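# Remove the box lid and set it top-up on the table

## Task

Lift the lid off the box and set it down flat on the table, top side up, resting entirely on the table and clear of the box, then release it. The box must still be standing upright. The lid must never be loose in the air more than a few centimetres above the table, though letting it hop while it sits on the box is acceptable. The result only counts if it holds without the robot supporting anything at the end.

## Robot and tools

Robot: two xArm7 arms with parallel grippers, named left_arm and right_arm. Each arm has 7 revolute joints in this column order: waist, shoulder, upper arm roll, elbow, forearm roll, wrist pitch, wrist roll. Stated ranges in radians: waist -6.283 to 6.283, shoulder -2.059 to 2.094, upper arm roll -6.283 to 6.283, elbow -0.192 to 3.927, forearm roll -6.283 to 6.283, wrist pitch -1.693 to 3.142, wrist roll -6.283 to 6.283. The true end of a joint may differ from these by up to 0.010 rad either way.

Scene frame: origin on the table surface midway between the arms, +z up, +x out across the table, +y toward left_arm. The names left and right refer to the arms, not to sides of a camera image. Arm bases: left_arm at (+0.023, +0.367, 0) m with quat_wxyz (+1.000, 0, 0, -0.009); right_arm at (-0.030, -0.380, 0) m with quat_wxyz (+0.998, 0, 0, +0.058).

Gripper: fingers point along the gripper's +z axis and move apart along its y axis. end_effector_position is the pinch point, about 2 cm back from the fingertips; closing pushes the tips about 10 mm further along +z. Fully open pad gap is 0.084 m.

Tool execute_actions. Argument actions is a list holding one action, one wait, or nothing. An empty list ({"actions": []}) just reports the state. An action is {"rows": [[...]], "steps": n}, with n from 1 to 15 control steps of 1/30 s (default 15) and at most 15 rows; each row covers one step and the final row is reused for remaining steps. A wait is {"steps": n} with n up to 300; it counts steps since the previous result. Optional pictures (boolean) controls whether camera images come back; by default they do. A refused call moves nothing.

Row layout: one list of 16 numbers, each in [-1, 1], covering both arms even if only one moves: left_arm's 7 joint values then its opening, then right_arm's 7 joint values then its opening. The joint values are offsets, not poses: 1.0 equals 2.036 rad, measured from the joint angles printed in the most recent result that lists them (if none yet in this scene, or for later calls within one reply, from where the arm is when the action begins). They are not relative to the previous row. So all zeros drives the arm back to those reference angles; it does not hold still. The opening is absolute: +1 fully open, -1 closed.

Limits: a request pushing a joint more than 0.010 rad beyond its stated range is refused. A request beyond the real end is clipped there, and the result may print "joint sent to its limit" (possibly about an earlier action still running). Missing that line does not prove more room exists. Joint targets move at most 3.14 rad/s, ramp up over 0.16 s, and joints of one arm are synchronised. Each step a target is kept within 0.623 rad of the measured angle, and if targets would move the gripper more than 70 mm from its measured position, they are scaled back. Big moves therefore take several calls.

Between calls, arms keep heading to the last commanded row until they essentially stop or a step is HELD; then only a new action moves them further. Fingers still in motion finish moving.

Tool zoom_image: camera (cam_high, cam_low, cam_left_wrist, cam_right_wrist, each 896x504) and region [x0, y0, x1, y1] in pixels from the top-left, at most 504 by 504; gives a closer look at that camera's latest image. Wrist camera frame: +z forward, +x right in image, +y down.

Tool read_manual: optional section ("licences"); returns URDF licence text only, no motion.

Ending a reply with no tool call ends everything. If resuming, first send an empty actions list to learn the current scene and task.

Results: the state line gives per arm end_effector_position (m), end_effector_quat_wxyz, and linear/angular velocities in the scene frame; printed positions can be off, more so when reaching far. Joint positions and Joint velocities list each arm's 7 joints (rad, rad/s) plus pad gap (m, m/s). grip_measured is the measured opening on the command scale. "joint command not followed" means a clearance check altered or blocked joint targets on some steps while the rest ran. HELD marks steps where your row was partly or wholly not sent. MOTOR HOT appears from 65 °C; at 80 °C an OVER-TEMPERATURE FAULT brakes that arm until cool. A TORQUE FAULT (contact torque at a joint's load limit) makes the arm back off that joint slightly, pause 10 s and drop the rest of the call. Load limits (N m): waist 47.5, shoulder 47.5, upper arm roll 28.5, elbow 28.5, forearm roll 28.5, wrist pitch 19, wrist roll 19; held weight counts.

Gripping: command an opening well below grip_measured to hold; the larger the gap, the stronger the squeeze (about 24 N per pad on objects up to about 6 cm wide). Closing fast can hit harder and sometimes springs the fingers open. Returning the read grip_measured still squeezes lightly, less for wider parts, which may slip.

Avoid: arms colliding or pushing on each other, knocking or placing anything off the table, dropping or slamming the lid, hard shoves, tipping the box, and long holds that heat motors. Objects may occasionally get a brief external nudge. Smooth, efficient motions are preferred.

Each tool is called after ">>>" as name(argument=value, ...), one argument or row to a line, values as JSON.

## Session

>>> execute_actions(
  actions=[],
)

Scene clock: 0.00 s of 4100.00 s.
left_arm: end_effector_position=(+0.3330, +0.5557, +0.2979) grip_measured=+1.00 end_effector_quat_wxyz=(-0.185, -0.006, +0.745, -0.641) end_effector_velocity=(+0.000, +0.000, -0.000) end_effector_angular_velocity=(+0.002, -0.001, +0.000) | right_arm: end_effector_position=(+0.3675, -0.3322, +0.2500) grip_measured=+1.00 end_effector_quat_wxyz=(-0.001, +0.998, +0.058, +0.001) end_effector_velocity=(-0.000, -0.000, +0.000) end_effector_angular_velocity=(+0.000, -0.000, -0.000)
Joint positions: left_arm=[ 0.671  0.636  0.356  1.723 -0.688  2.535 -2.273  0.084] | right_arm=[ 0.002 -0.251  0.002  0.919  0.003  1.168  0.002  0.084]
Joint velocities: left_arm=[-0.    -0.     0.001  0.001  0.    -0.001  0.001 -0.   ] | right_arm=[-0.    -0.001  0.    -0.     0.     0.     0.     0.   ]

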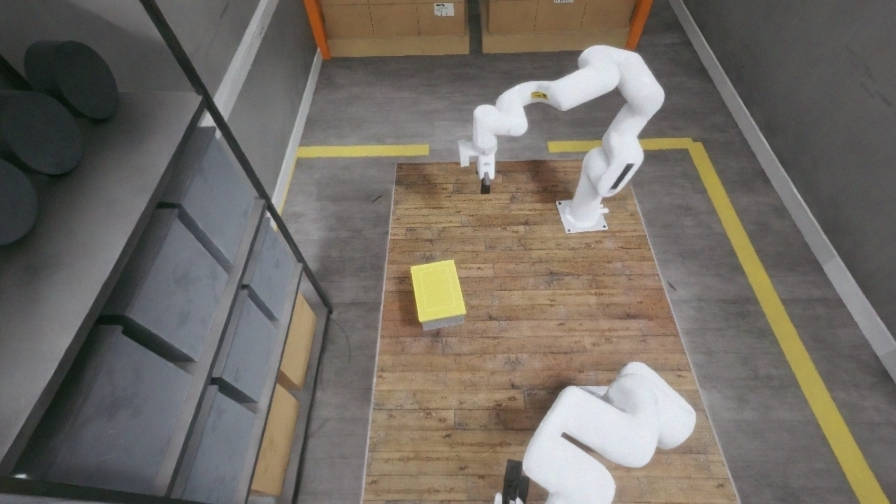

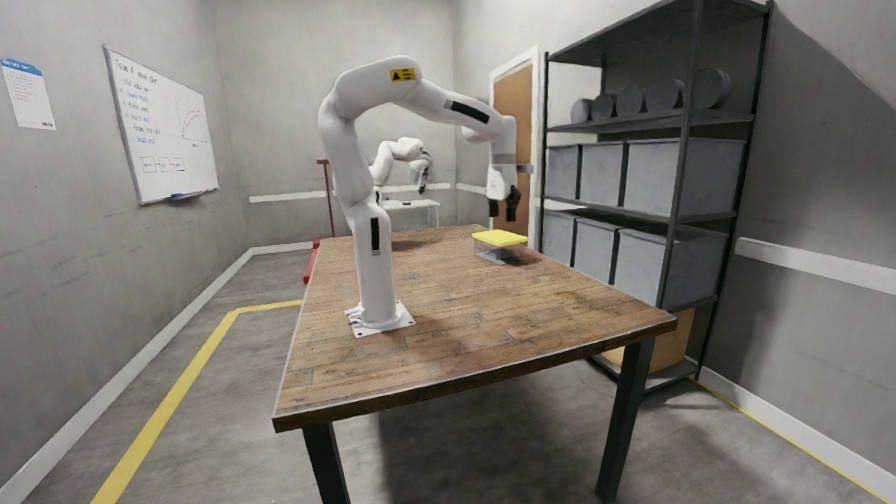

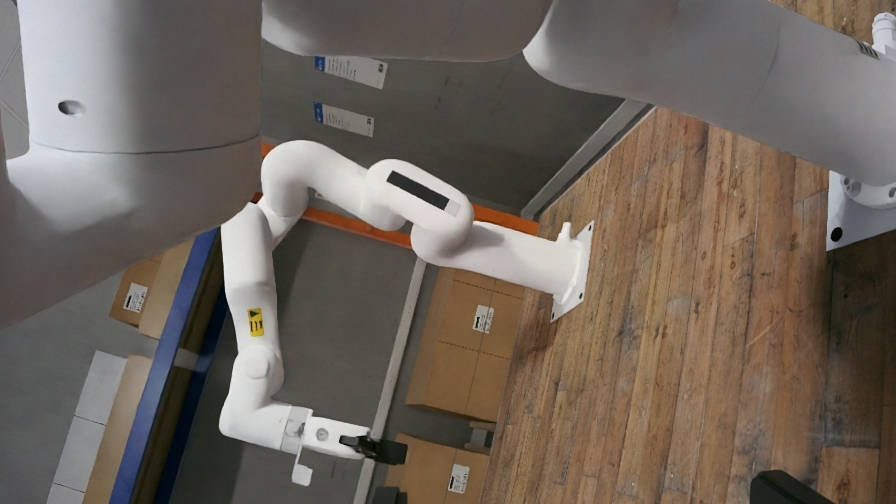

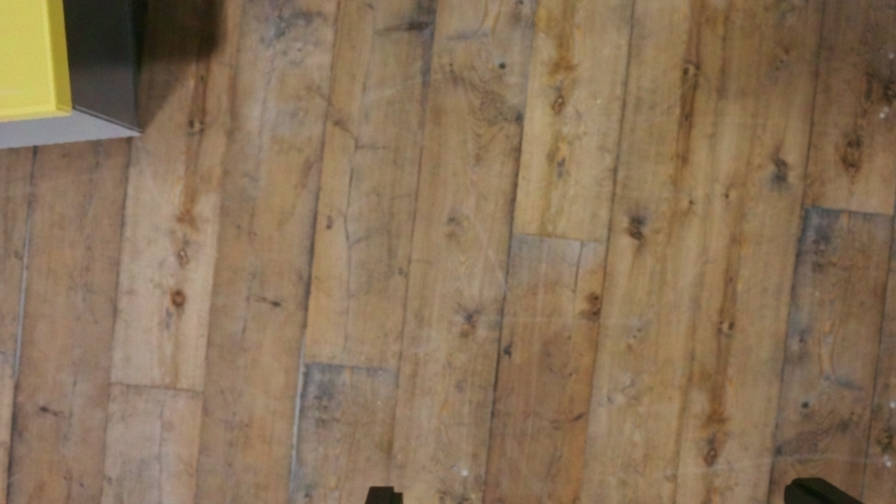

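>>> zoom_image(
  camera="cam_high",
  region=[380, 240, 520, 360],
)

>>> zoom_image(
  camera="cam_low",
  region=[440, 200, 560, 280],
)

Region (380, 240, 520, 360) of cam_high's 896x504 image, scaled by 3.600, with more detail than that image has; it fills the top 432 rows of this view, and the rest is white.

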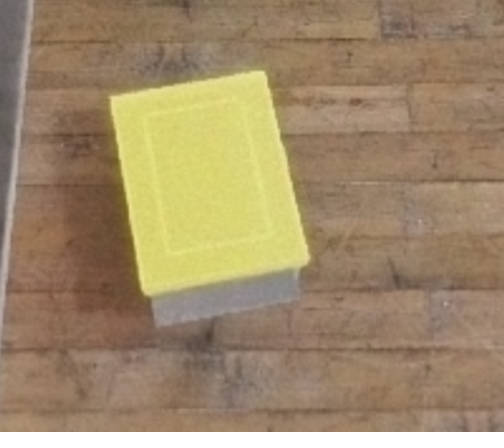

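Region (440, 200, 560, 280) of cam_low's 896x504 image, scaled by 4.200, with more detail than that image has.

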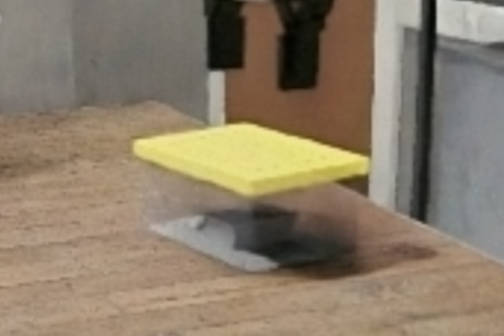

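>>> execute_actions(
  actions=[
    {"rows": [[-0.2679,0.004,-0.1749,-0.3897,-0.4866,-0.4891,-1.0,-0.2, 0.1347,0.4594,-0.001,0.3692,-0.0015,-0.0893,-0.6879,1]], "steps": 15},
  ],
  pictures=false,
)

>>> execute_actions(
  actions=[
    {"steps": 30},
  ],
  pictures=false,
)

>>> execute_actions(
  actions=[
    {"rows": [[0,0,0,0,0,0,-0.3374,-0.2, 0,0,0,0,0,0,0,1]], "steps": 15},
  ],
)

Scene clock: 54.03 s of 4100.00 s.
left_arm: end_effector_position=(+0.4308, +0.3922, +0.2310) grip_measured=-0.21 end_effector_quat_wxyz=(-0.245, -0.081, +0.688, -0.679) end_effector_velocity=(+0.179, -0.379, -0.148) end_effector_angular_velocity=(-0.127, +0.810, +0.379) | right_arm: end_effector_position=(+0.5016, -0.2243, +0.2092) grip_measured=+1.00 end_effector_quat_wxyz=(+0.002, +0.922, +0.385, +0.027) end_effector_velocity=(+0.181, +0.211, -0.290) end_effector_angular_velocity=(-0.130, +0.170, +1.639)
Joint positions: left_arm=[ 0.441  0.64   0.205  1.414 -1.004  2.218 -2.589  0.035] | right_arm=[ 0.169  0.247  0.002  1.36   0.001  1.058 -0.507  0.084]
Joint velocities: left_arm=[-0.468  0.006 -0.302 -0.719 -0.845 -0.842 -0.844 -0.   ] | right_arm=[ 0.279  1.158 -0.004  0.777 -0.004 -0.179 -1.365 -0.   ]
Steps of this call (steps 1 to 90: nothing new was sent; then 50.53 s passed at rest; steps 91 to 105: all 15 steps of this action). Readings (joint positions):
91: left_arm=[0.670 0.636 0.356 1.723 -0.688 2.534 -2.273] | right_arm=[0.002 -0.250 0.002 0.919 0.003 1.168 0.001]
92: left_arm=[0.666 0.635 0.354 1.717 -0.695 2.527 -2.281] | right_arm=[0.005 -0.245 0.001 0.925 0.002 1.167 -0.006]
94: left_arm=[0.634 0.633 0.337 1.675 -0.738 2.484 -2.324] | right_arm=[0.029 -0.188 -0.003 0.984 0.002 1.150 -0.066]
98: left_arm=[0.555 0.638 0.279 1.584 -0.827 2.395 -2.412] | right_arm=[0.092 -0.032 0.003 1.138 0.002 1.109 -0.218]
105: the state above

Scene clock: 55.03 s of 4100.00 s.
left_arm: end_effector_position=(+0.4851, +0.1681, +0.0903) grip_measured=-0.21 end_effector_quat_wxyz=(+0.634, +0.687, -0.167, +0.313) end_effector_velocity=(+0.000, -0.001, -0.001) end_effector_angular_velocity=(-0.027, +0.129, +0.003) | right_arm: end_effector_position=(+0.5529, -0.1399, +0.0850) grip_measured=+1.00 end_effector_quat_wxyz=(+0.000, +0.625, +0.780, -0.000) end_effector_velocity=(+0.001, -0.001, -0.000) end_effector_angular_velocity=(-0.000, -0.001, -0.000)
Joint positions: left_arm=[ 0.126  0.644  0.001  0.931 -1.678  1.539 -4.301  0.035] | right_arm=[ 0.276  0.684  0.     1.67  -0.001  0.986 -1.398  0.084]
Joint velocities: left_arm=[-0.002 -0.    -0.003 -0.002 -0.006 -0.005 -0.13   0.   ] | right_arm=[-0.     0.002 -0.001  0.003 -0.    -0.    -0.001  0.   ]
Steps of this call (steps 1 to 30: the robot went on to your last target). Readings (joint positions):
1: left_arm=[0.425 0.640 0.195 1.390 -1.033 2.189 -2.618] | right_arm=[0.178 0.285 0.002 1.386 0.001 1.052 -0.554]
2: left_arm=[0.410 0.640 0.185 1.367 -1.063 2.159 -2.648] | right_arm=[0.187 0.322 0.001 1.412 0.001 1.046 -0.604]
4: left_arm=[0.379 0.641 0.165 1.320 -1.127 2.095 -2.712] | right_arm=[0.204 0.393 0.001 1.462 0.000 1.034 -0.713]
8: left_arm=[0.318 0.641 0.125 1.226 -1.260 1.962 -2.863] | right_arm=[0.237 0.523 0.001 1.555 -0.000 1.013 -0.985]
30: the state above

Scene clock: 55.53 s of 4100.00 s.
left_arm: end_effector_position=(+0.4851, +0.1682, +0.0903) grip_measured=-0.21 end_effector_quat_wxyz=(+0.702, +0.704, +0.072, +0.083) end_effector_velocity=(+0.001, -0.000, +0.002) end_effector_angular_velocity=(-0.014, +0.064, -0.000) | right_arm: end_effector_position=(+0.5529, -0.1399, +0.0850) grip_measured=+1.00 end_effector_quat_wxyz=(+0.000, +0.625, +0.780, -0.000) end_effector_velocity=(-0.000, +0.000, -0.000) end_effector_angular_velocity=(+0.000, +0.000, -0.000)
Joint positions: left_arm=[ 0.126  0.644  0.001  0.931 -1.678  1.539 -4.983  0.035] | right_arm=[ 0.276  0.684  0.     1.67  -0.001  0.986 -1.398  0.084]
Joint velocities: left_arm=[-0.001 -0.004 -0.     0.    -0.    -0.001 -0.07  -0.   ] | right_arm=[ 0.  0. -0.  0.  0.  0. -0.  0.]
Steps of this call (steps 1 to 15: all 15 steps of this action). Readings (joint positions):
1: left_arm=[0.126 0.644 0.001 0.931 -1.678 1.539 -4.304] | right_arm=[0.276 0.684 0.000 1.670 -0.001 0.986 -1.398]
2: left_arm=[0.126 0.644 0.001 0.931 -1.678 1.539 -4.314] | right_arm=[0.276 0.684 0.000 1.670 -0.001 0.986 -1.398]
4: left_arm=[0.126 0.644 0.001 0.931 -1.678 1.539 -4.380] | right_arm=[0.276 0.684 0.000 1.670 -0.001 0.986 -1.398]
8: left_arm=[0.126 0.644 0.001 0.931 -1.678 1.539 -4.717] | right_arm=[0.276 0.684 0.000 1.670 -0.001 0.986 -1.398]
15: the state above

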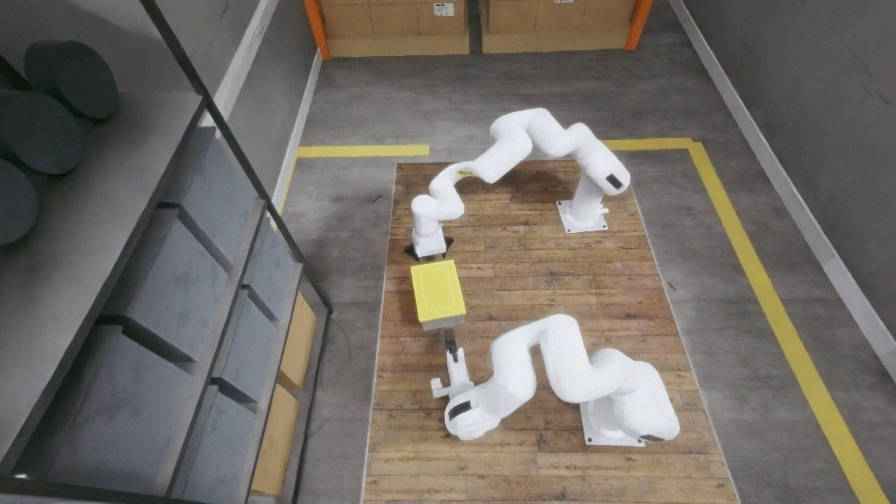

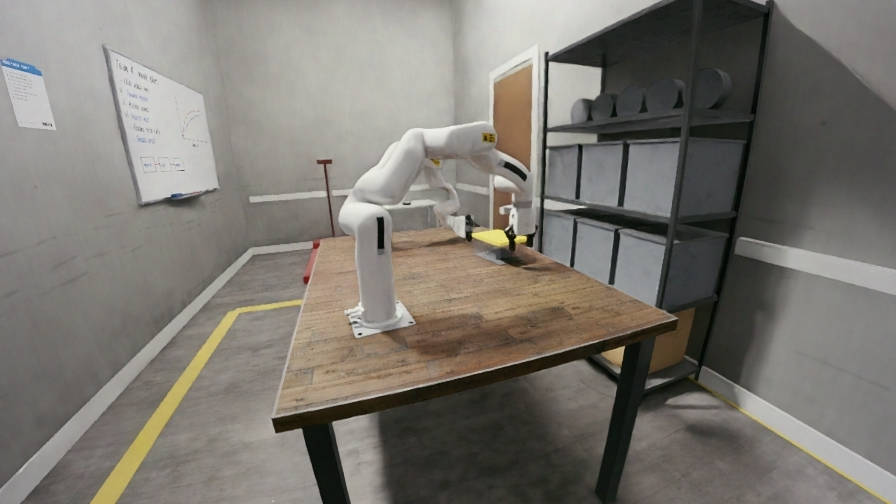

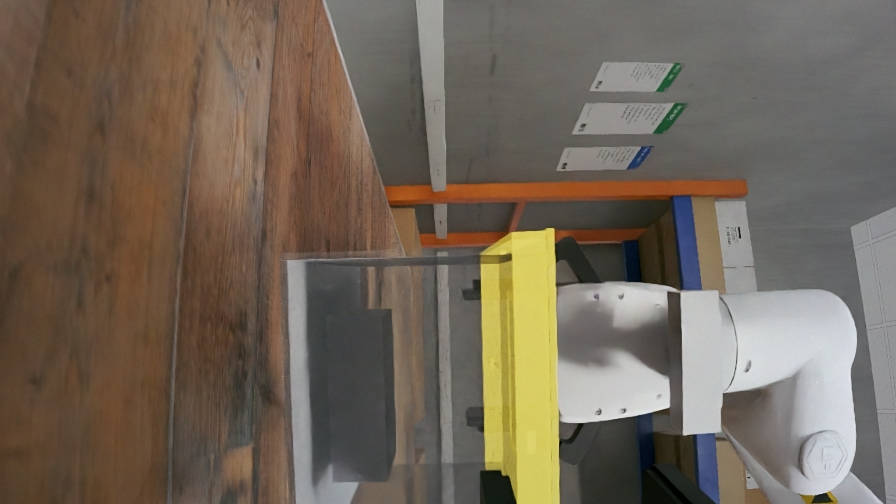

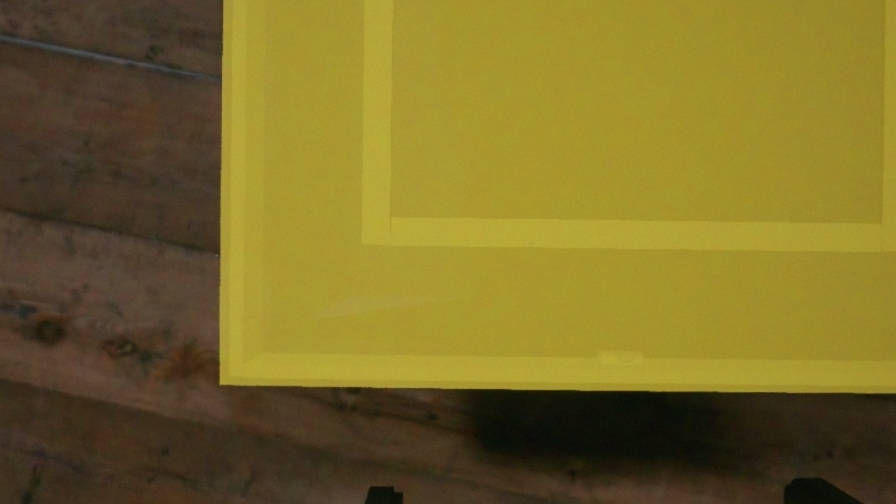

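>>> execute_actions(
  actions=[
    {"rows": [[-0.0045,0.0007,0,0.0012,-0.0043,-0.0013,-0.0007,-0.2, 0.003,0.0011,0,0.0019,0,0.0007,0.0047,1],[-0.0102,0.0017,0,0.0027,-0.0098,-0.0031,-0.0016,-0.2, 0.006,0.0022,0,0.0037,0,0.0015,0.0093,1],[-0.0166,0.0027,0,0.0043,-0.0159,-0.005,-0.0027,-0.2, 0.0092,0.0034,0,0.0056,0,0.0022,0.014,1],[-0.023,0.0037,0,0.006,-0.022,-0.0069,-0.0037,-0.2, 0.0092,0.0034,0,0.0056,0,0.0022,0.014,1],[-0.0293,0.0048,0,0.0076,-0.0281,-0.0088,-0.0047,-0.2, 0.0092,0.0034,0,0.0056,0,0.0022,0.014,1],[-0.0357,0.0058,0,0.0093,-0.0342,-0.0108,-0.0057,-0.2, 0.0092,0.0034,0,0.0056,0,0.0022,0.014,1],[-0.0421,0.0069,0,0.011,-0.0403,-0.0127,-0.0067,-0.2, 0.0092,0.0034,0,0.0056,0,0.0022,0.014,1],[-0.0478,0.0078,0,0.0125,-0.0458,-0.0144,-0.0077,-0.2, 0.0092,0.0034,0,0.0056,0,0.0022,0.014,1],[-0.0523,0.0085,0,0.0136,-0.0501,-0.0157,-0.0084,-0.2, 0.0092,0.0034,0,0.0056,0,0.0022,0.014,1],[-0.0561,0.0092,0,0.0146,-0.0538,-0.0169,-0.009,-0.2, 0.0092,0.0034,0,0.0056,0,0.0022,0.014,1],[-0.0593,0.0097,0,0.0154,-0.0568,-0.0179,-0.0095,-0.2, 0.0092,0.0034,0,0.0056,0,0.0022,0.014,1],[-0.0619,0.0101,0,0.0161,-0.0593,-0.0186,-0.0099,-0.2, 0.0092,0.0034,0,0.0056,0,0.0022,0.014,1],[-0.0638,0.0104,0,0.0166,-0.0611,-0.0192,-0.0102,-0.2, 0.0092,0.0034,0,0.0056,0,0.0022,0.014,1]], "steps": 15},
  ],
  pictures=false,
)

>>> execute_actions(
  actions=[
    {"steps": 6},
  ],
  pictures=false,
)

>>> execute_actions(
  actions=[
    {"rows": [[0,0,0,0,0,0,0,-0.3, 0,0,0,0,0,0,0,1],[0,0,0,0,0,0,0,-0.4, 0,0,0,0,0,0,0,1],[0,0,0,0,0,0,0,-0.48, 0,0,0,0,0,0,0,1],[0,0,0,0,0,0,0,-0.55, 0,0,0,0,0,0,0,1],[0,0,0,0,0,0,0,-0.6, 0,0,0,0,0,0,0,1],[0,0,0,0,0,0,0,-0.64, 0,0,0,0,0,0,0,1],[0,0,0,0,0,0,0,-0.68, 0,0,0,0,0,0,0,1],[0,0,0,0,0,0,0,-0.72, 0,0,0,0,0,0,0,1],[0,0,0,0,0,0,0,-0.76, 0,0,0,0,0,0,0,1],[0,0,0,0,0,0,0,-0.82, 0,0,0,0,0,0,0,1],[0,0,0,0,0,0,0,-0.9, 0,0,0,0,0,0,0,1],[0,0,0,0,0,0,0,-1, 0,0,0,0,0,0,0,1]], "steps": 15},
  ],
)

Scene clock: 88.57 s of 4100.00 s.
left_arm: end_effector_position=(+0.4949, +0.1198, +0.0883) grip_measured=-0.21 end_effector_quat_wxyz=(+0.703, +0.703, +0.077, +0.077) end_effector_velocity=(+0.008, -0.047, -0.004) end_effector_angular_velocity=(-0.002, +0.017, +0.004) | right_arm: end_effector_position=(+0.5504, -0.1291, +0.0849) grip_measured=+1.00 end_effector_quat_wxyz=(+0.000, +0.630, +0.777, -0.000) end_effector_velocity=(-0.001, +0.003, +0.000) end_effector_angular_velocity=(+0.002, +0.001, +0.003)
Joint positions: left_arm=[ 0.004  0.664 -0.     0.962 -1.794  1.503 -5.003  0.035] | right_arm=[ 0.294  0.691 -0.001  1.682 -0.001  0.991 -1.37   0.084]
Joint velocities: left_arm=[-0.124  0.022  0.003  0.032 -0.119 -0.038 -0.019 -0.   ] | right_arm=[ 0.001 -0.001  0.003 -0.     0.     0.     0.001 -0.   ]
Steps of this call (steps 1 to 15: the robot went on to your last target; steps 16 to 90: nothing new was sent; then 29.53 s passed at rest; steps 91 to 105: all 15 steps of this action). Readings (joint positions):
91: left_arm=[0.126 0.644 0.001 0.931 -1.678 1.539 -4.987] | right_arm=[0.276 0.684 0.000 1.670 -0.001 0.986 -1.398]
92: left_arm=[0.125 0.644 0.001 0.931 -1.680 1.539 -4.987] | right_arm=[0.277 0.685 -0.000 1.671 -0.001 0.987 -1.396]
94: left_arm=[0.114 0.646 0.003 0.934 -1.691 1.535 -4.987] | right_arm=[0.283 0.687 -0.001 1.675 -0.001 0.988 -1.386]
98: left_arm=[0.070 0.653 0.001 0.946 -1.732 1.523 -4.993] | right_arm=[0.295 0.691 0.002 1.681 -0.000 0.990 -1.372]
105: the state above

Scene clock: 88.77 s of 4100.00 s.
left_arm: end_effector_position=(+0.4961, +0.1184, +0.0878) grip_measured=-0.21 end_effector_quat_wxyz=(+0.702, +0.703, +0.078, +0.078) end_effector_velocity=(+0.002, +0.001, -0.000) end_effector_angular_velocity=(+0.003, +0.002, +0.007) | right_arm: end_effector_position=(+0.5500, -0.1282, +0.0849) grip_measured=+1.00 end_effector_quat_wxyz=(+0.000, +0.629, +0.777, -0.000) end_effector_velocity=(+0.001, +0.000, +0.001) end_effector_angular_velocity=(+0.000, -0.002, -0.000)
Joint positions: left_arm=[-0.003  0.665  0.002  0.964 -1.802  1.5   -5.004  0.035] | right_arm=[ 0.295  0.691  0.     1.682 -0.001  0.991 -1.37   0.084]
Joint velocities: left_arm=[-0.002 -0.001  0.003  0.001 -0.005 -0.003 -0.003  0.   ] | right_arm=[ 0.    -0.001 -0.001  0.001 -0.    -0.     0.    -0.   ]
Steps of this call (steps 1 to 6: the robot went on to your last target). Readings (joint positions):
1: left_arm=[0.001 0.664 -0.000 0.963 -1.797 1.502 -5.003] | right_arm=[0.295 0.691 -0.000 1.682 -0.001 0.991 -1.370]
2: left_arm=[-0.001 0.664 0.000 0.964 -1.799 1.501 -5.004] | right_arm=[0.295 0.691 -0.000 1.682 -0.001 0.991 -1.370]
4: left_arm=[-0.002 0.665 0.001 0.964 -1.801 1.501 -5.004] | right_arm=[0.295 0.691 0.000 1.682 -0.001 0.991 -1.370]
6: the state above

Scene clock: 89.27 s of 4100.00 s.
left_arm: end_effector_position=(+0.4961, +0.1184, +0.0878) grip_measured=-1.00 end_effector_quat_wxyz=(+0.702, +0.703, +0.078, +0.078) end_effector_velocity=(+0.000, +0.000, +0.000) end_effector_angular_velocity=(+0.000, -0.002, +0.000) | right_arm: end_effector_position=(+0.5500, -0.1282, +0.0849) grip_measured=+1.00 end_effector_quat_wxyz=(+0.000, +0.629, +0.777, -0.000) end_effector_velocity=(+0.001, +0.000, +0.000) end_effector_angular_velocity=(+0.001, -0.001, +0.000)
Joint positions: left_arm=[-0.003  0.665  0.002  0.964 -1.802  1.5   -5.004  0.   ] | right_arm=[ 0.295  0.691  0.     1.682 -0.001  0.991 -1.37   0.084]
Joint velocities: left_arm=[ 0.    -0.001  0.     0.    -0.     0.     0.001 -0.02 ] | right_arm=[-0.     0.     0.     0.002 -0.    -0.    -0.    -0.   ]
Steps of this call (steps 1 to 15: all 15 steps of this action). Readings (joint positions):
1: left_arm=[-0.003 0.665 0.002 0.964 -1.802 1.500 -5.004] | right_arm=[0.295 0.691 0.000 1.682 -0.001 0.991 -1.370]
2: left_arm=[-0.003 0.665 0.002 0.964 -1.802 1.500 -5.004] | right_arm=[0.295 0.691 0.000 1.682 -0.001 0.991 -1.370]
4: left_arm=[-0.002 0.665 0.002 0.964 -1.802 1.500 -5.004] | right_arm=[0.295 0.691 0.000 1.682 -0.001 0.991 -1.370]
8: left_arm=[-0.002 0.665 0.002 0.964 -1.802 1.500 -5.004] | right_arm=[0.295 0.691 0.000 1.682 -0.001 0.991 -1.370]
15: the state above

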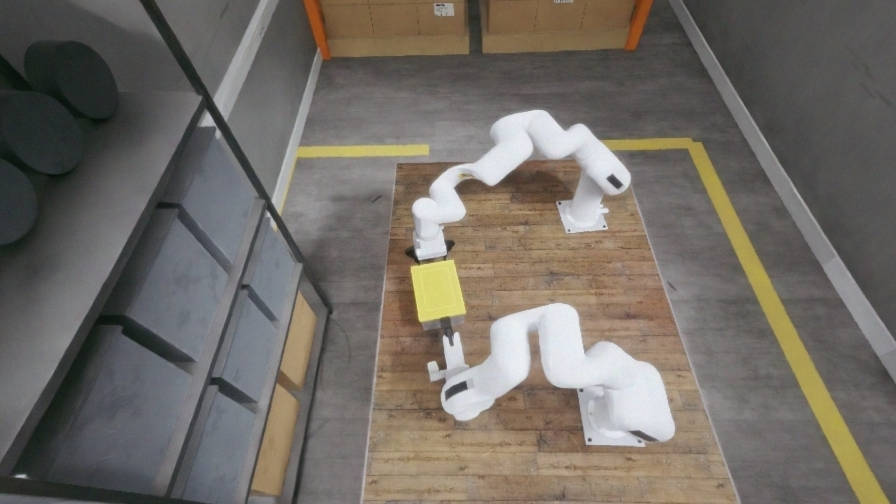

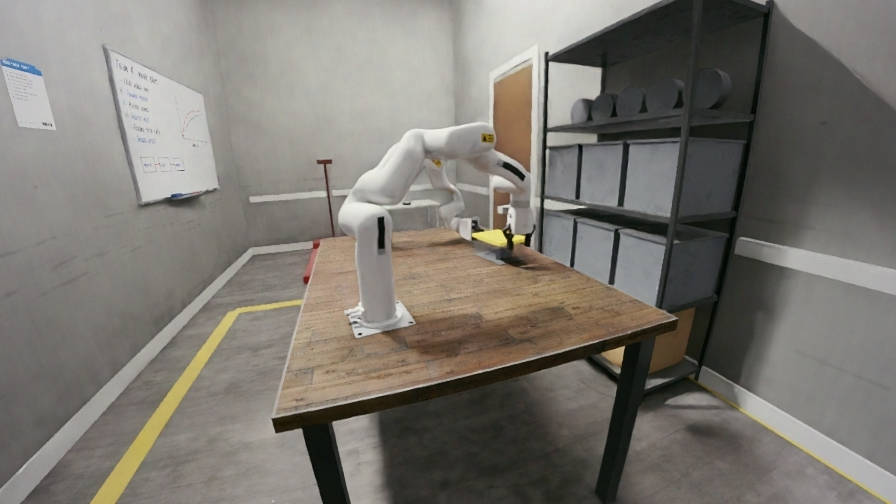

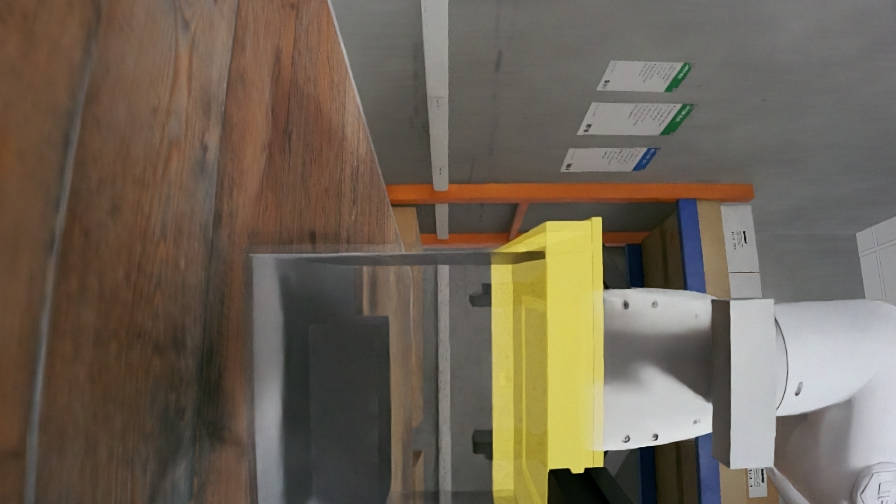

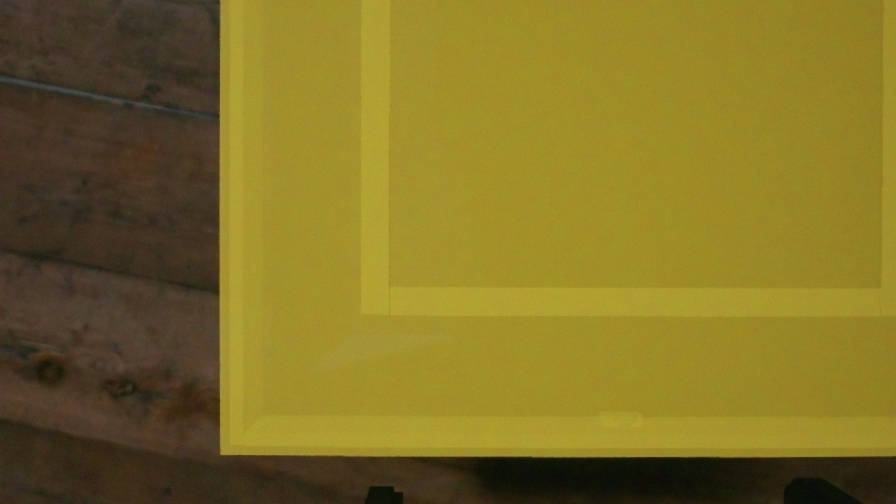

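>>> execute_actions(
  actions=[
    {"rows": [[0,0,0,0,0,0,0,-0.25, 0,0,0,0,0,0,0,1],[0,0,0,0,0,0,0,-0.25, 0,0,0,0,0,0,0,1],[0,0,0,0,0,0,0,-0.25, 0,0,0,0,0,0,0,1],[0,0,0,0,0,0,0,-0.25, 0,0,0,0,0,0,0,1],[0,0,0,0,0,0,0,-0.25, 0,0,0,0,0,0,0,1],[-0.0037,-0.0002,0,0.0008,-0.0035,-0.0011,-0.0008,-0.25, 0,0,0,0,0,0,0,1],[-0.0074,-0.0004,0,0.0016,-0.007,-0.0022,-0.0015,-0.25, 0,0,0,0,0,0,0,1],[-0.011,-0.0006,0,0.0025,-0.0106,-0.0034,-0.0022,-0.25, 0,0,0,0,0,0,0,1],[-0.0147,-0.0008,0,0.0033,-0.0141,-0.0045,-0.003,-0.25, 0,0,0,0,0,0,0,1]], "steps": 15},
  ],
  pictures=false,
)

>>> execute_actions(
  actions=[
    {"steps": 4},
  ],
  pictures=false,
)

>>> execute_actions(
  actions=[
    {"rows": [[0,0,0,0,0,0,0,-0.35, 0,0,0,0,0,0,0,1],[0,0,0,0,0,0,0,-0.43, 0,0,0,0,0,0,0,1],[0,0,0,0,0,0,0,-0.5, 0,0,0,0,0,0,0,1],[0,0,0,0,0,0,0,-0.55, 0,0,0,0,0,0,0,1],[0,0,0,0,0,0,0,-0.6, 0,0,0,0,0,0,0,1],[0,0,0,0,0,0,0,-0.64, 0,0,0,0,0,0,0,1],[0,0,0,0,0,0,0,-0.68, 0,0,0,0,0,0,0,1],[0,0,0,0,0,0,0,-0.72, 0,0,0,0,0,0,0,1],[0,0,0,0,0,0,0,-0.76, 0,0,0,0,0,0,0,1],[0,0,0,0,0,0,0,-0.82, 0,0,0,0,0,0,0,1],[0,0,0,0,0,0,0,-0.9, 0,0,0,0,0,0,0,1],[0,0,0,0,0,0,0,-1, 0,0,0,0,0,0,0,1]], "steps": 15},
  ],
)

Scene clock: 116.50 s of 4100.00 s.
left_arm: end_effector_position=(+0.4981, +0.1070, +0.0899) grip_measured=-0.27 end_effector_quat_wxyz=(+0.703, +0.703, +0.078, +0.078) end_effector_velocity=(+0.004, +0.001, -0.000) end_effector_angular_velocity=(+0.003, +0.003, +0.014) | right_arm: end_effector_position=(+0.5500, -0.1282, +0.0849) grip_measured=+1.00 end_effector_quat_wxyz=(+0.000, +0.629, +0.777, -0.000) end_effector_velocity=(+0.000, +0.000, +0.000) end_effector_angular_velocity=(+0.000, -0.001, +0.000)
Joint positions: left_arm=[-0.031  0.663  0.002  0.97  -1.829  1.491 -5.01   0.033] | right_arm=[ 0.295  0.691  0.     1.682 -0.001  0.991 -1.37   0.084]
Joint velocities: left_arm=[-0.011 -0.     0.01   0.002 -0.017 -0.003 -0.005  0.   ] | right_arm=[ 0.     0.     0.     0.001 -0.    -0.     0.     0.   ]
Steps of this call (steps 1 to 15: the robot went on to your last target; steps 16 to 90: nothing new was sent; then 23.73 s passed at rest; steps 91 to 105: all 15 steps of this action). Readings (joint positions):
91: left_arm=[-0.003 0.665 0.002 0.964 -1.802 1.500 -5.004] | right_arm=[0.295 0.691 0.000 1.682 -0.001 0.991 -1.370]
92: left_arm=[-0.003 0.665 0.002 0.964 -1.802 1.500 -5.004] | right_arm=[0.295 0.691 0.000 1.682 -0.001 0.991 -1.370]
94: left_arm=[-0.003 0.665 0.002 0.964 -1.802 1.500 -5.004] | right_arm=[0.295 0.691 0.000 1.682 -0.001 0.991 -1.370]
98: left_arm=[-0.007 0.665 0.003 0.965 -1.806 1.499 -5.005] | right_arm=[0.295 0.691 0.000 1.682 -0.001 0.991 -1.370]
105: the state above

Scene clock: 116.63 s of 4100.00 s.
left_arm: end_effector_position=(+0.4984, +0.1070, +0.0899) grip_measured=-0.26 end_effector_quat_wxyz=(+0.703, +0.703, +0.079, +0.078) end_effector_velocity=(+0.001, -0.001, +0.001) end_effector_angular_velocity=(-0.001, -0.002, -0.000) | right_arm: end_effector_position=(+0.5500, -0.1282, +0.0849) grip_measured=+1.00 end_effector_quat_wxyz=(+0.000, +0.629, +0.777, -0.000) end_effector_velocity=(+0.000, +0.000, +0.000) end_effector_angular_velocity=(+0.000, -0.000, -0.000)
Joint positions: left_arm=[-0.032  0.663  0.002  0.971 -1.83   1.491 -5.01   0.033] | right_arm=[ 0.295  0.691  0.     1.682 -0.001  0.991 -1.37   0.084]
Joint velocities: left_arm=[-0.002 -0.001 -0.001  0.002 -0.002 -0.001 -0.001  0.   ] | right_arm=[ 0.     0.    -0.     0.001  0.    -0.    -0.     0.   ]
Steps of this call (steps 1 to 4: the robot went on to your last target). Readings (joint positions):
1: left_arm=[-0.032 0.663 0.002 0.971 -1.829 1.491 -5.010] | right_arm=[0.295 0.691 0.000 1.682 -0.001 0.991 -1.370]
2: left_arm=[-0.032 0.663 0.002 0.971 -1.830 1.491 -5.010] | right_arm=[0.295 0.691 0.000 1.682 -0.001 0.991 -1.370]
4: the state above

Scene clock: 117.13 s of 4100.00 s.
left_arm: end_effector_position=(+0.4985, +0.1070, +0.0899) grip_measured=-0.68 end_effector_quat_wxyz=(+0.703, +0.703, +0.079, +0.078) end_effector_velocity=(-0.000, -0.000, -0.000) end_effector_angular_velocity=(-0.002, +0.003, +0.000) | right_arm: end_effector_position=(+0.5500, -0.1282, +0.0849) grip_measured=+1.00 end_effector_quat_wxyz=(+0.000, +0.629, +0.777, -0.000) end_effector_velocity=(+0.000, +0.000, +0.000) end_effector_angular_velocity=(+0.000, -0.000, +0.000)
Joint positions: left_arm=[-0.032  0.663  0.002  0.971 -1.83   1.491 -5.01   0.014] | right_arm=[ 0.295  0.691  0.     1.682 -0.001  0.991 -1.37   0.084]
Joint velocities: left_arm=[-0.     0.001  0.    -0.    -0.001  0.002 -0.001 -0.   ] | right_arm=[ 0. -0.  0. -0. -0. -0. -0.  0.]
Steps of this call (steps 1 to 15: all 15 steps of this action). Readings (joint positions):
1: left_arm=[-0.032 0.663 0.002 0.971 -1.830 1.491 -5.010] | right_arm=[0.295 0.691 0.000 1.682 -0.001 0.991 -1.370]
2: left_arm=[-0.032 0.663 0.003 0.971 -1.830 1.491 -5.010] | right_arm=[0.295 0.691 0.000 1.682 -0.001 0.991 -1.370]
4: left_arm=[-0.032 0.663 0.003 0.971 -1.830 1.491 -5.010] | right_arm=[0.295 0.691 0.000 1.682 -0.001 0.991 -1.370]
8: left_arm=[-0.032 0.663 0.003 0.971 -1.830 1.491 -5.010] | right_arm=[0.295 0.691 0.000 1.682 -0.001 0.991 -1.370]
15: the state above

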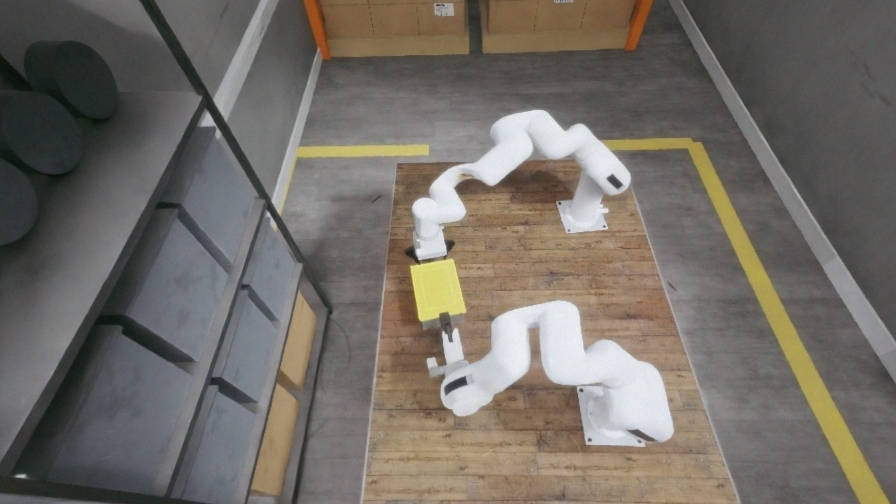

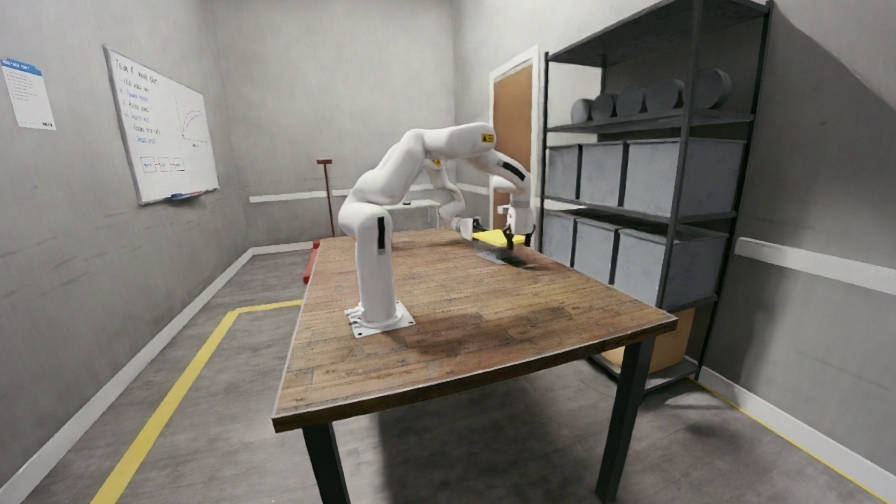

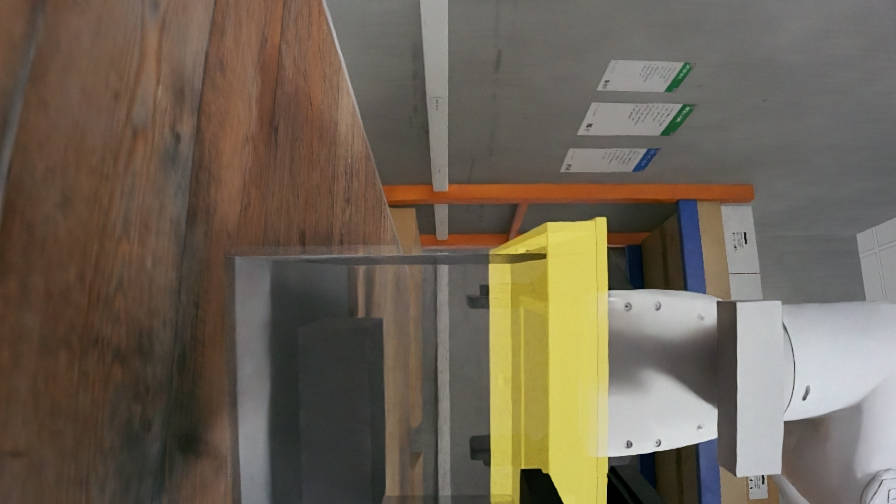

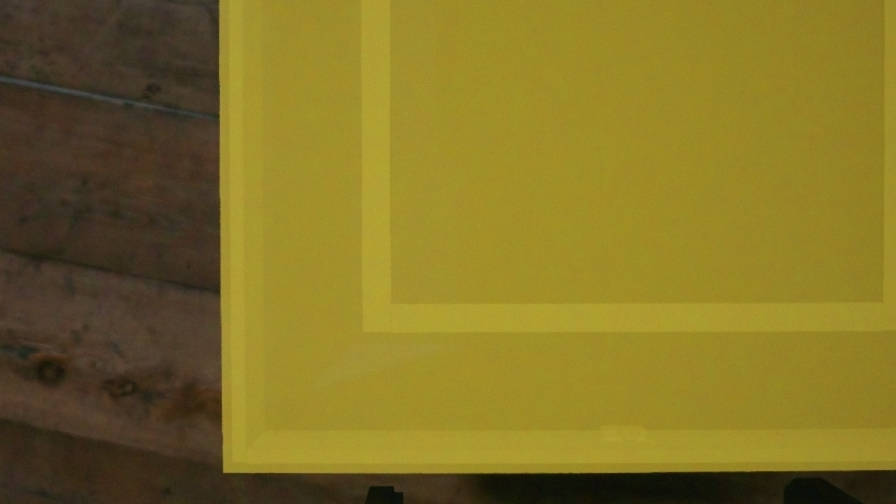

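>>> execute_actions(
  actions=[
    {"rows": [[-0.0002,-0.0037,0,-0.0016,0,-0.0006,-0.002,-1, 0,0,0,0,0,0,0,1],[-0.0004,-0.0074,0,-0.0032,0,-0.0012,-0.0041,-1, 0,0,0,0,0,0,0,1],[-0.0005,-0.0111,0,-0.0048,0,-0.0018,-0.0061,-1, 0,0,0,0,0,0,0,1],[-0.0007,-0.0148,0,-0.0064,0,-0.0023,-0.0082,-1, 0,0,0,0,0,0,0,1],[-0.0009,-0.0185,0,-0.008,0,-0.0029,-0.0102,-1, 0,0,0,0,0,0,0,1],[-0.0011,-0.0222,0,-0.0096,0,-0.0035,-0.0123,-1, 0,0,0,0,0,0,0,1],[-0.0013,-0.026,0,-0.0112,0,-0.0041,-0.0143,-1, 0,0,0,0,0,0,0,1],[-0.0014,-0.0297,0,-0.0128,0,-0.0047,-0.0163,-1, 0,0,0,0,0,0,0,1],[-0.0016,-0.0334,0,-0.0144,0,-0.0053,-0.0184,-1, 0,0,0,0,0,0,0,1],[-0.0018,-0.0371,0,-0.016,0,-0.0059,-0.0204,-1, 0,0,0,0,0,0,0,1],[-0.002,-0.0408,0,-0.0176,0,-0.0064,-0.0225,-1, 0,0,0,0,0,0,0,1],[-0.0021,-0.0445,0,-0.0192,0,-0.007,-0.0245,-1, 0,0,0,0,0,0,0,1],[-0.0023,-0.0482,0,-0.0208,0,-0.0076,-0.0266,-1, 0,0,0,0,0,0,0,1],[-0.0025,-0.0519,0,-0.0224,0,-0.0082,-0.0286,-1, 0,0,0,0,0,0,0,1]], "steps": 15},
  ],
  pictures=false,
)

>>> execute_actions(
  actions=[
    {"steps": 8},
  ],
)

Scene clock: 144.57 s of 4100.00 s.
left_arm: end_effector_position=(+0.4982, +0.1049, +0.1203) grip_measured=-0.69 end_effector_quat_wxyz=(+0.704, +0.702, +0.077, +0.078) end_effector_velocity=(-0.004, +0.001, +0.066) end_effector_angular_velocity=(+0.005, +0.007, +0.006) | right_arm: end_effector_position=(+0.5500, -0.1282, +0.0849) grip_measured=+1.00 end_effector_quat_wxyz=(+0.000, +0.629, +0.777, -0.000) end_effector_velocity=(+0.000, +0.000, +0.001) end_effector_angular_velocity=(+0.000, -0.001, -0.000)
Joint positions: left_arm=[-0.037  0.574  0.001  0.933 -1.83   1.478 -5.059  0.014] | right_arm=[ 0.295  0.691  0.     1.682 -0.001  0.991 -1.37   0.084]
Joint velocities: left_arm=[-0.009 -0.21   0.004 -0.097  0.001 -0.037 -0.116 -0.   ] | right_arm=[ 0.    -0.    -0.     0.001 -0.     0.     0.     0.   ]
Steps of this call (steps 1 to 15: the robot went on to your last target; steps 16 to 90: nothing new was sent; then 23.93 s passed at rest; steps 91 to 105: all 15 steps of this action). Readings (joint positions):
91: left_arm=[-0.032 0.663 0.002 0.971 -1.830 1.491 -5.010] | right_arm=[0.295 0.691 0.000 1.682 -0.001 0.991 -1.370]
92: left_arm=[-0.032 0.662 0.002 0.970 -1.830 1.491 -5.011] | right_arm=[0.295 0.691 0.000 1.682 -0.001 0.991 -1.370]
94: left_arm=[-0.033 0.654 0.002 0.966 -1.830 1.489 -5.016] | right_arm=[0.295 0.691 0.000 1.682 -0.001 0.991 -1.370]
98: left_arm=[-0.034 0.627 0.002 0.955 -1.830 1.485 -5.030] | right_arm=[0.295 0.691 0.000 1.682 -0.001 0.991 -1.370]
105: the state above

Scene clock: 144.83 s of 4100.00 s.
left_arm: end_effector_position=(+0.4979, +0.1057, +0.1248) grip_measured=-0.69 end_effector_quat_wxyz=(+0.703, +0.702, +0.079, +0.078) end_effector_velocity=(+0.001, +0.004, -0.002) end_effector_angular_velocity=(+0.003, +0.006, +0.008) | right_arm: end_effector_position=(+0.5500, -0.1282, +0.0849) grip_measured=+1.00 end_effector_quat_wxyz=(+0.000, +0.629, +0.777, -0.000) end_effector_velocity=(+0.000, -0.000, -0.000) end_effector_angular_velocity=(+0.000, -0.000, -0.000)
Joint positions: left_arm=[-0.037  0.558  0.002  0.925 -1.83   1.475 -5.068  0.014] | right_arm=[ 0.295  0.691  0.     1.682 -0.001  0.991 -1.37   0.084]
Joint velocities: left_arm=[ 0.003 -0.001  0.005 -0.005 -0.    -0.001 -0.003 -0.   ] | right_arm=[ 0.  0. -0.  0.  0. -0.  0. -0.]
Steps of this call (steps 1 to 8: the robot went on to your last target). Readings (joint positions):
1: left_arm=[-0.037 0.568 0.001 0.931 -1.830 1.477 -5.062] | right_arm=[0.295 0.691 0.000 1.682 -0.001 0.991 -1.370]
2: left_arm=[-0.038 0.563 0.001 0.929 -1.830 1.476 -5.065] | right_arm=[0.295 0.691 0.000 1.682 -0.001 0.991 -1.370]
4: left_arm=[-0.038 0.559 0.001 0.927 -1.830 1.475 -5.067] | right_arm=[0.295 0.691 0.000 1.682 -0.001 0.991 -1.370]
8: the state above

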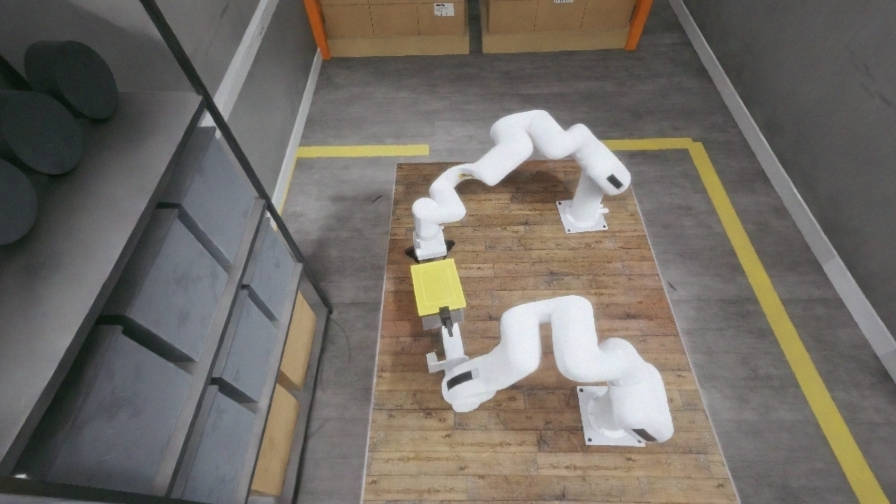

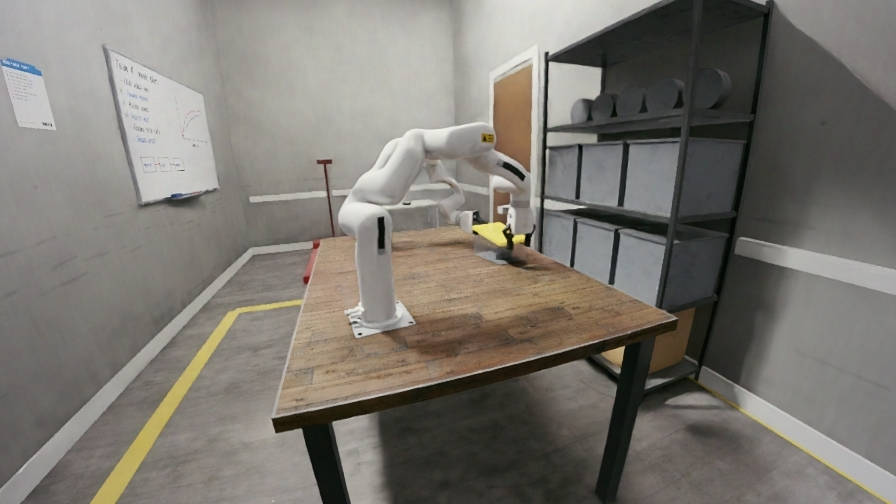

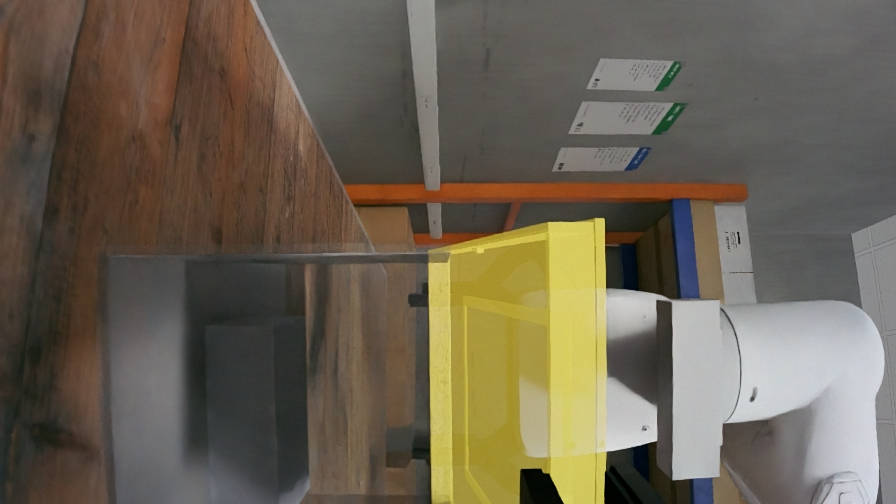

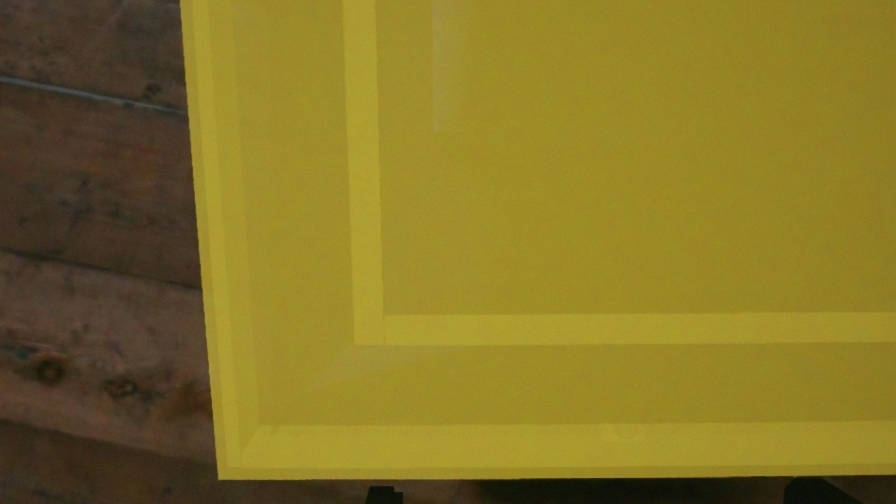

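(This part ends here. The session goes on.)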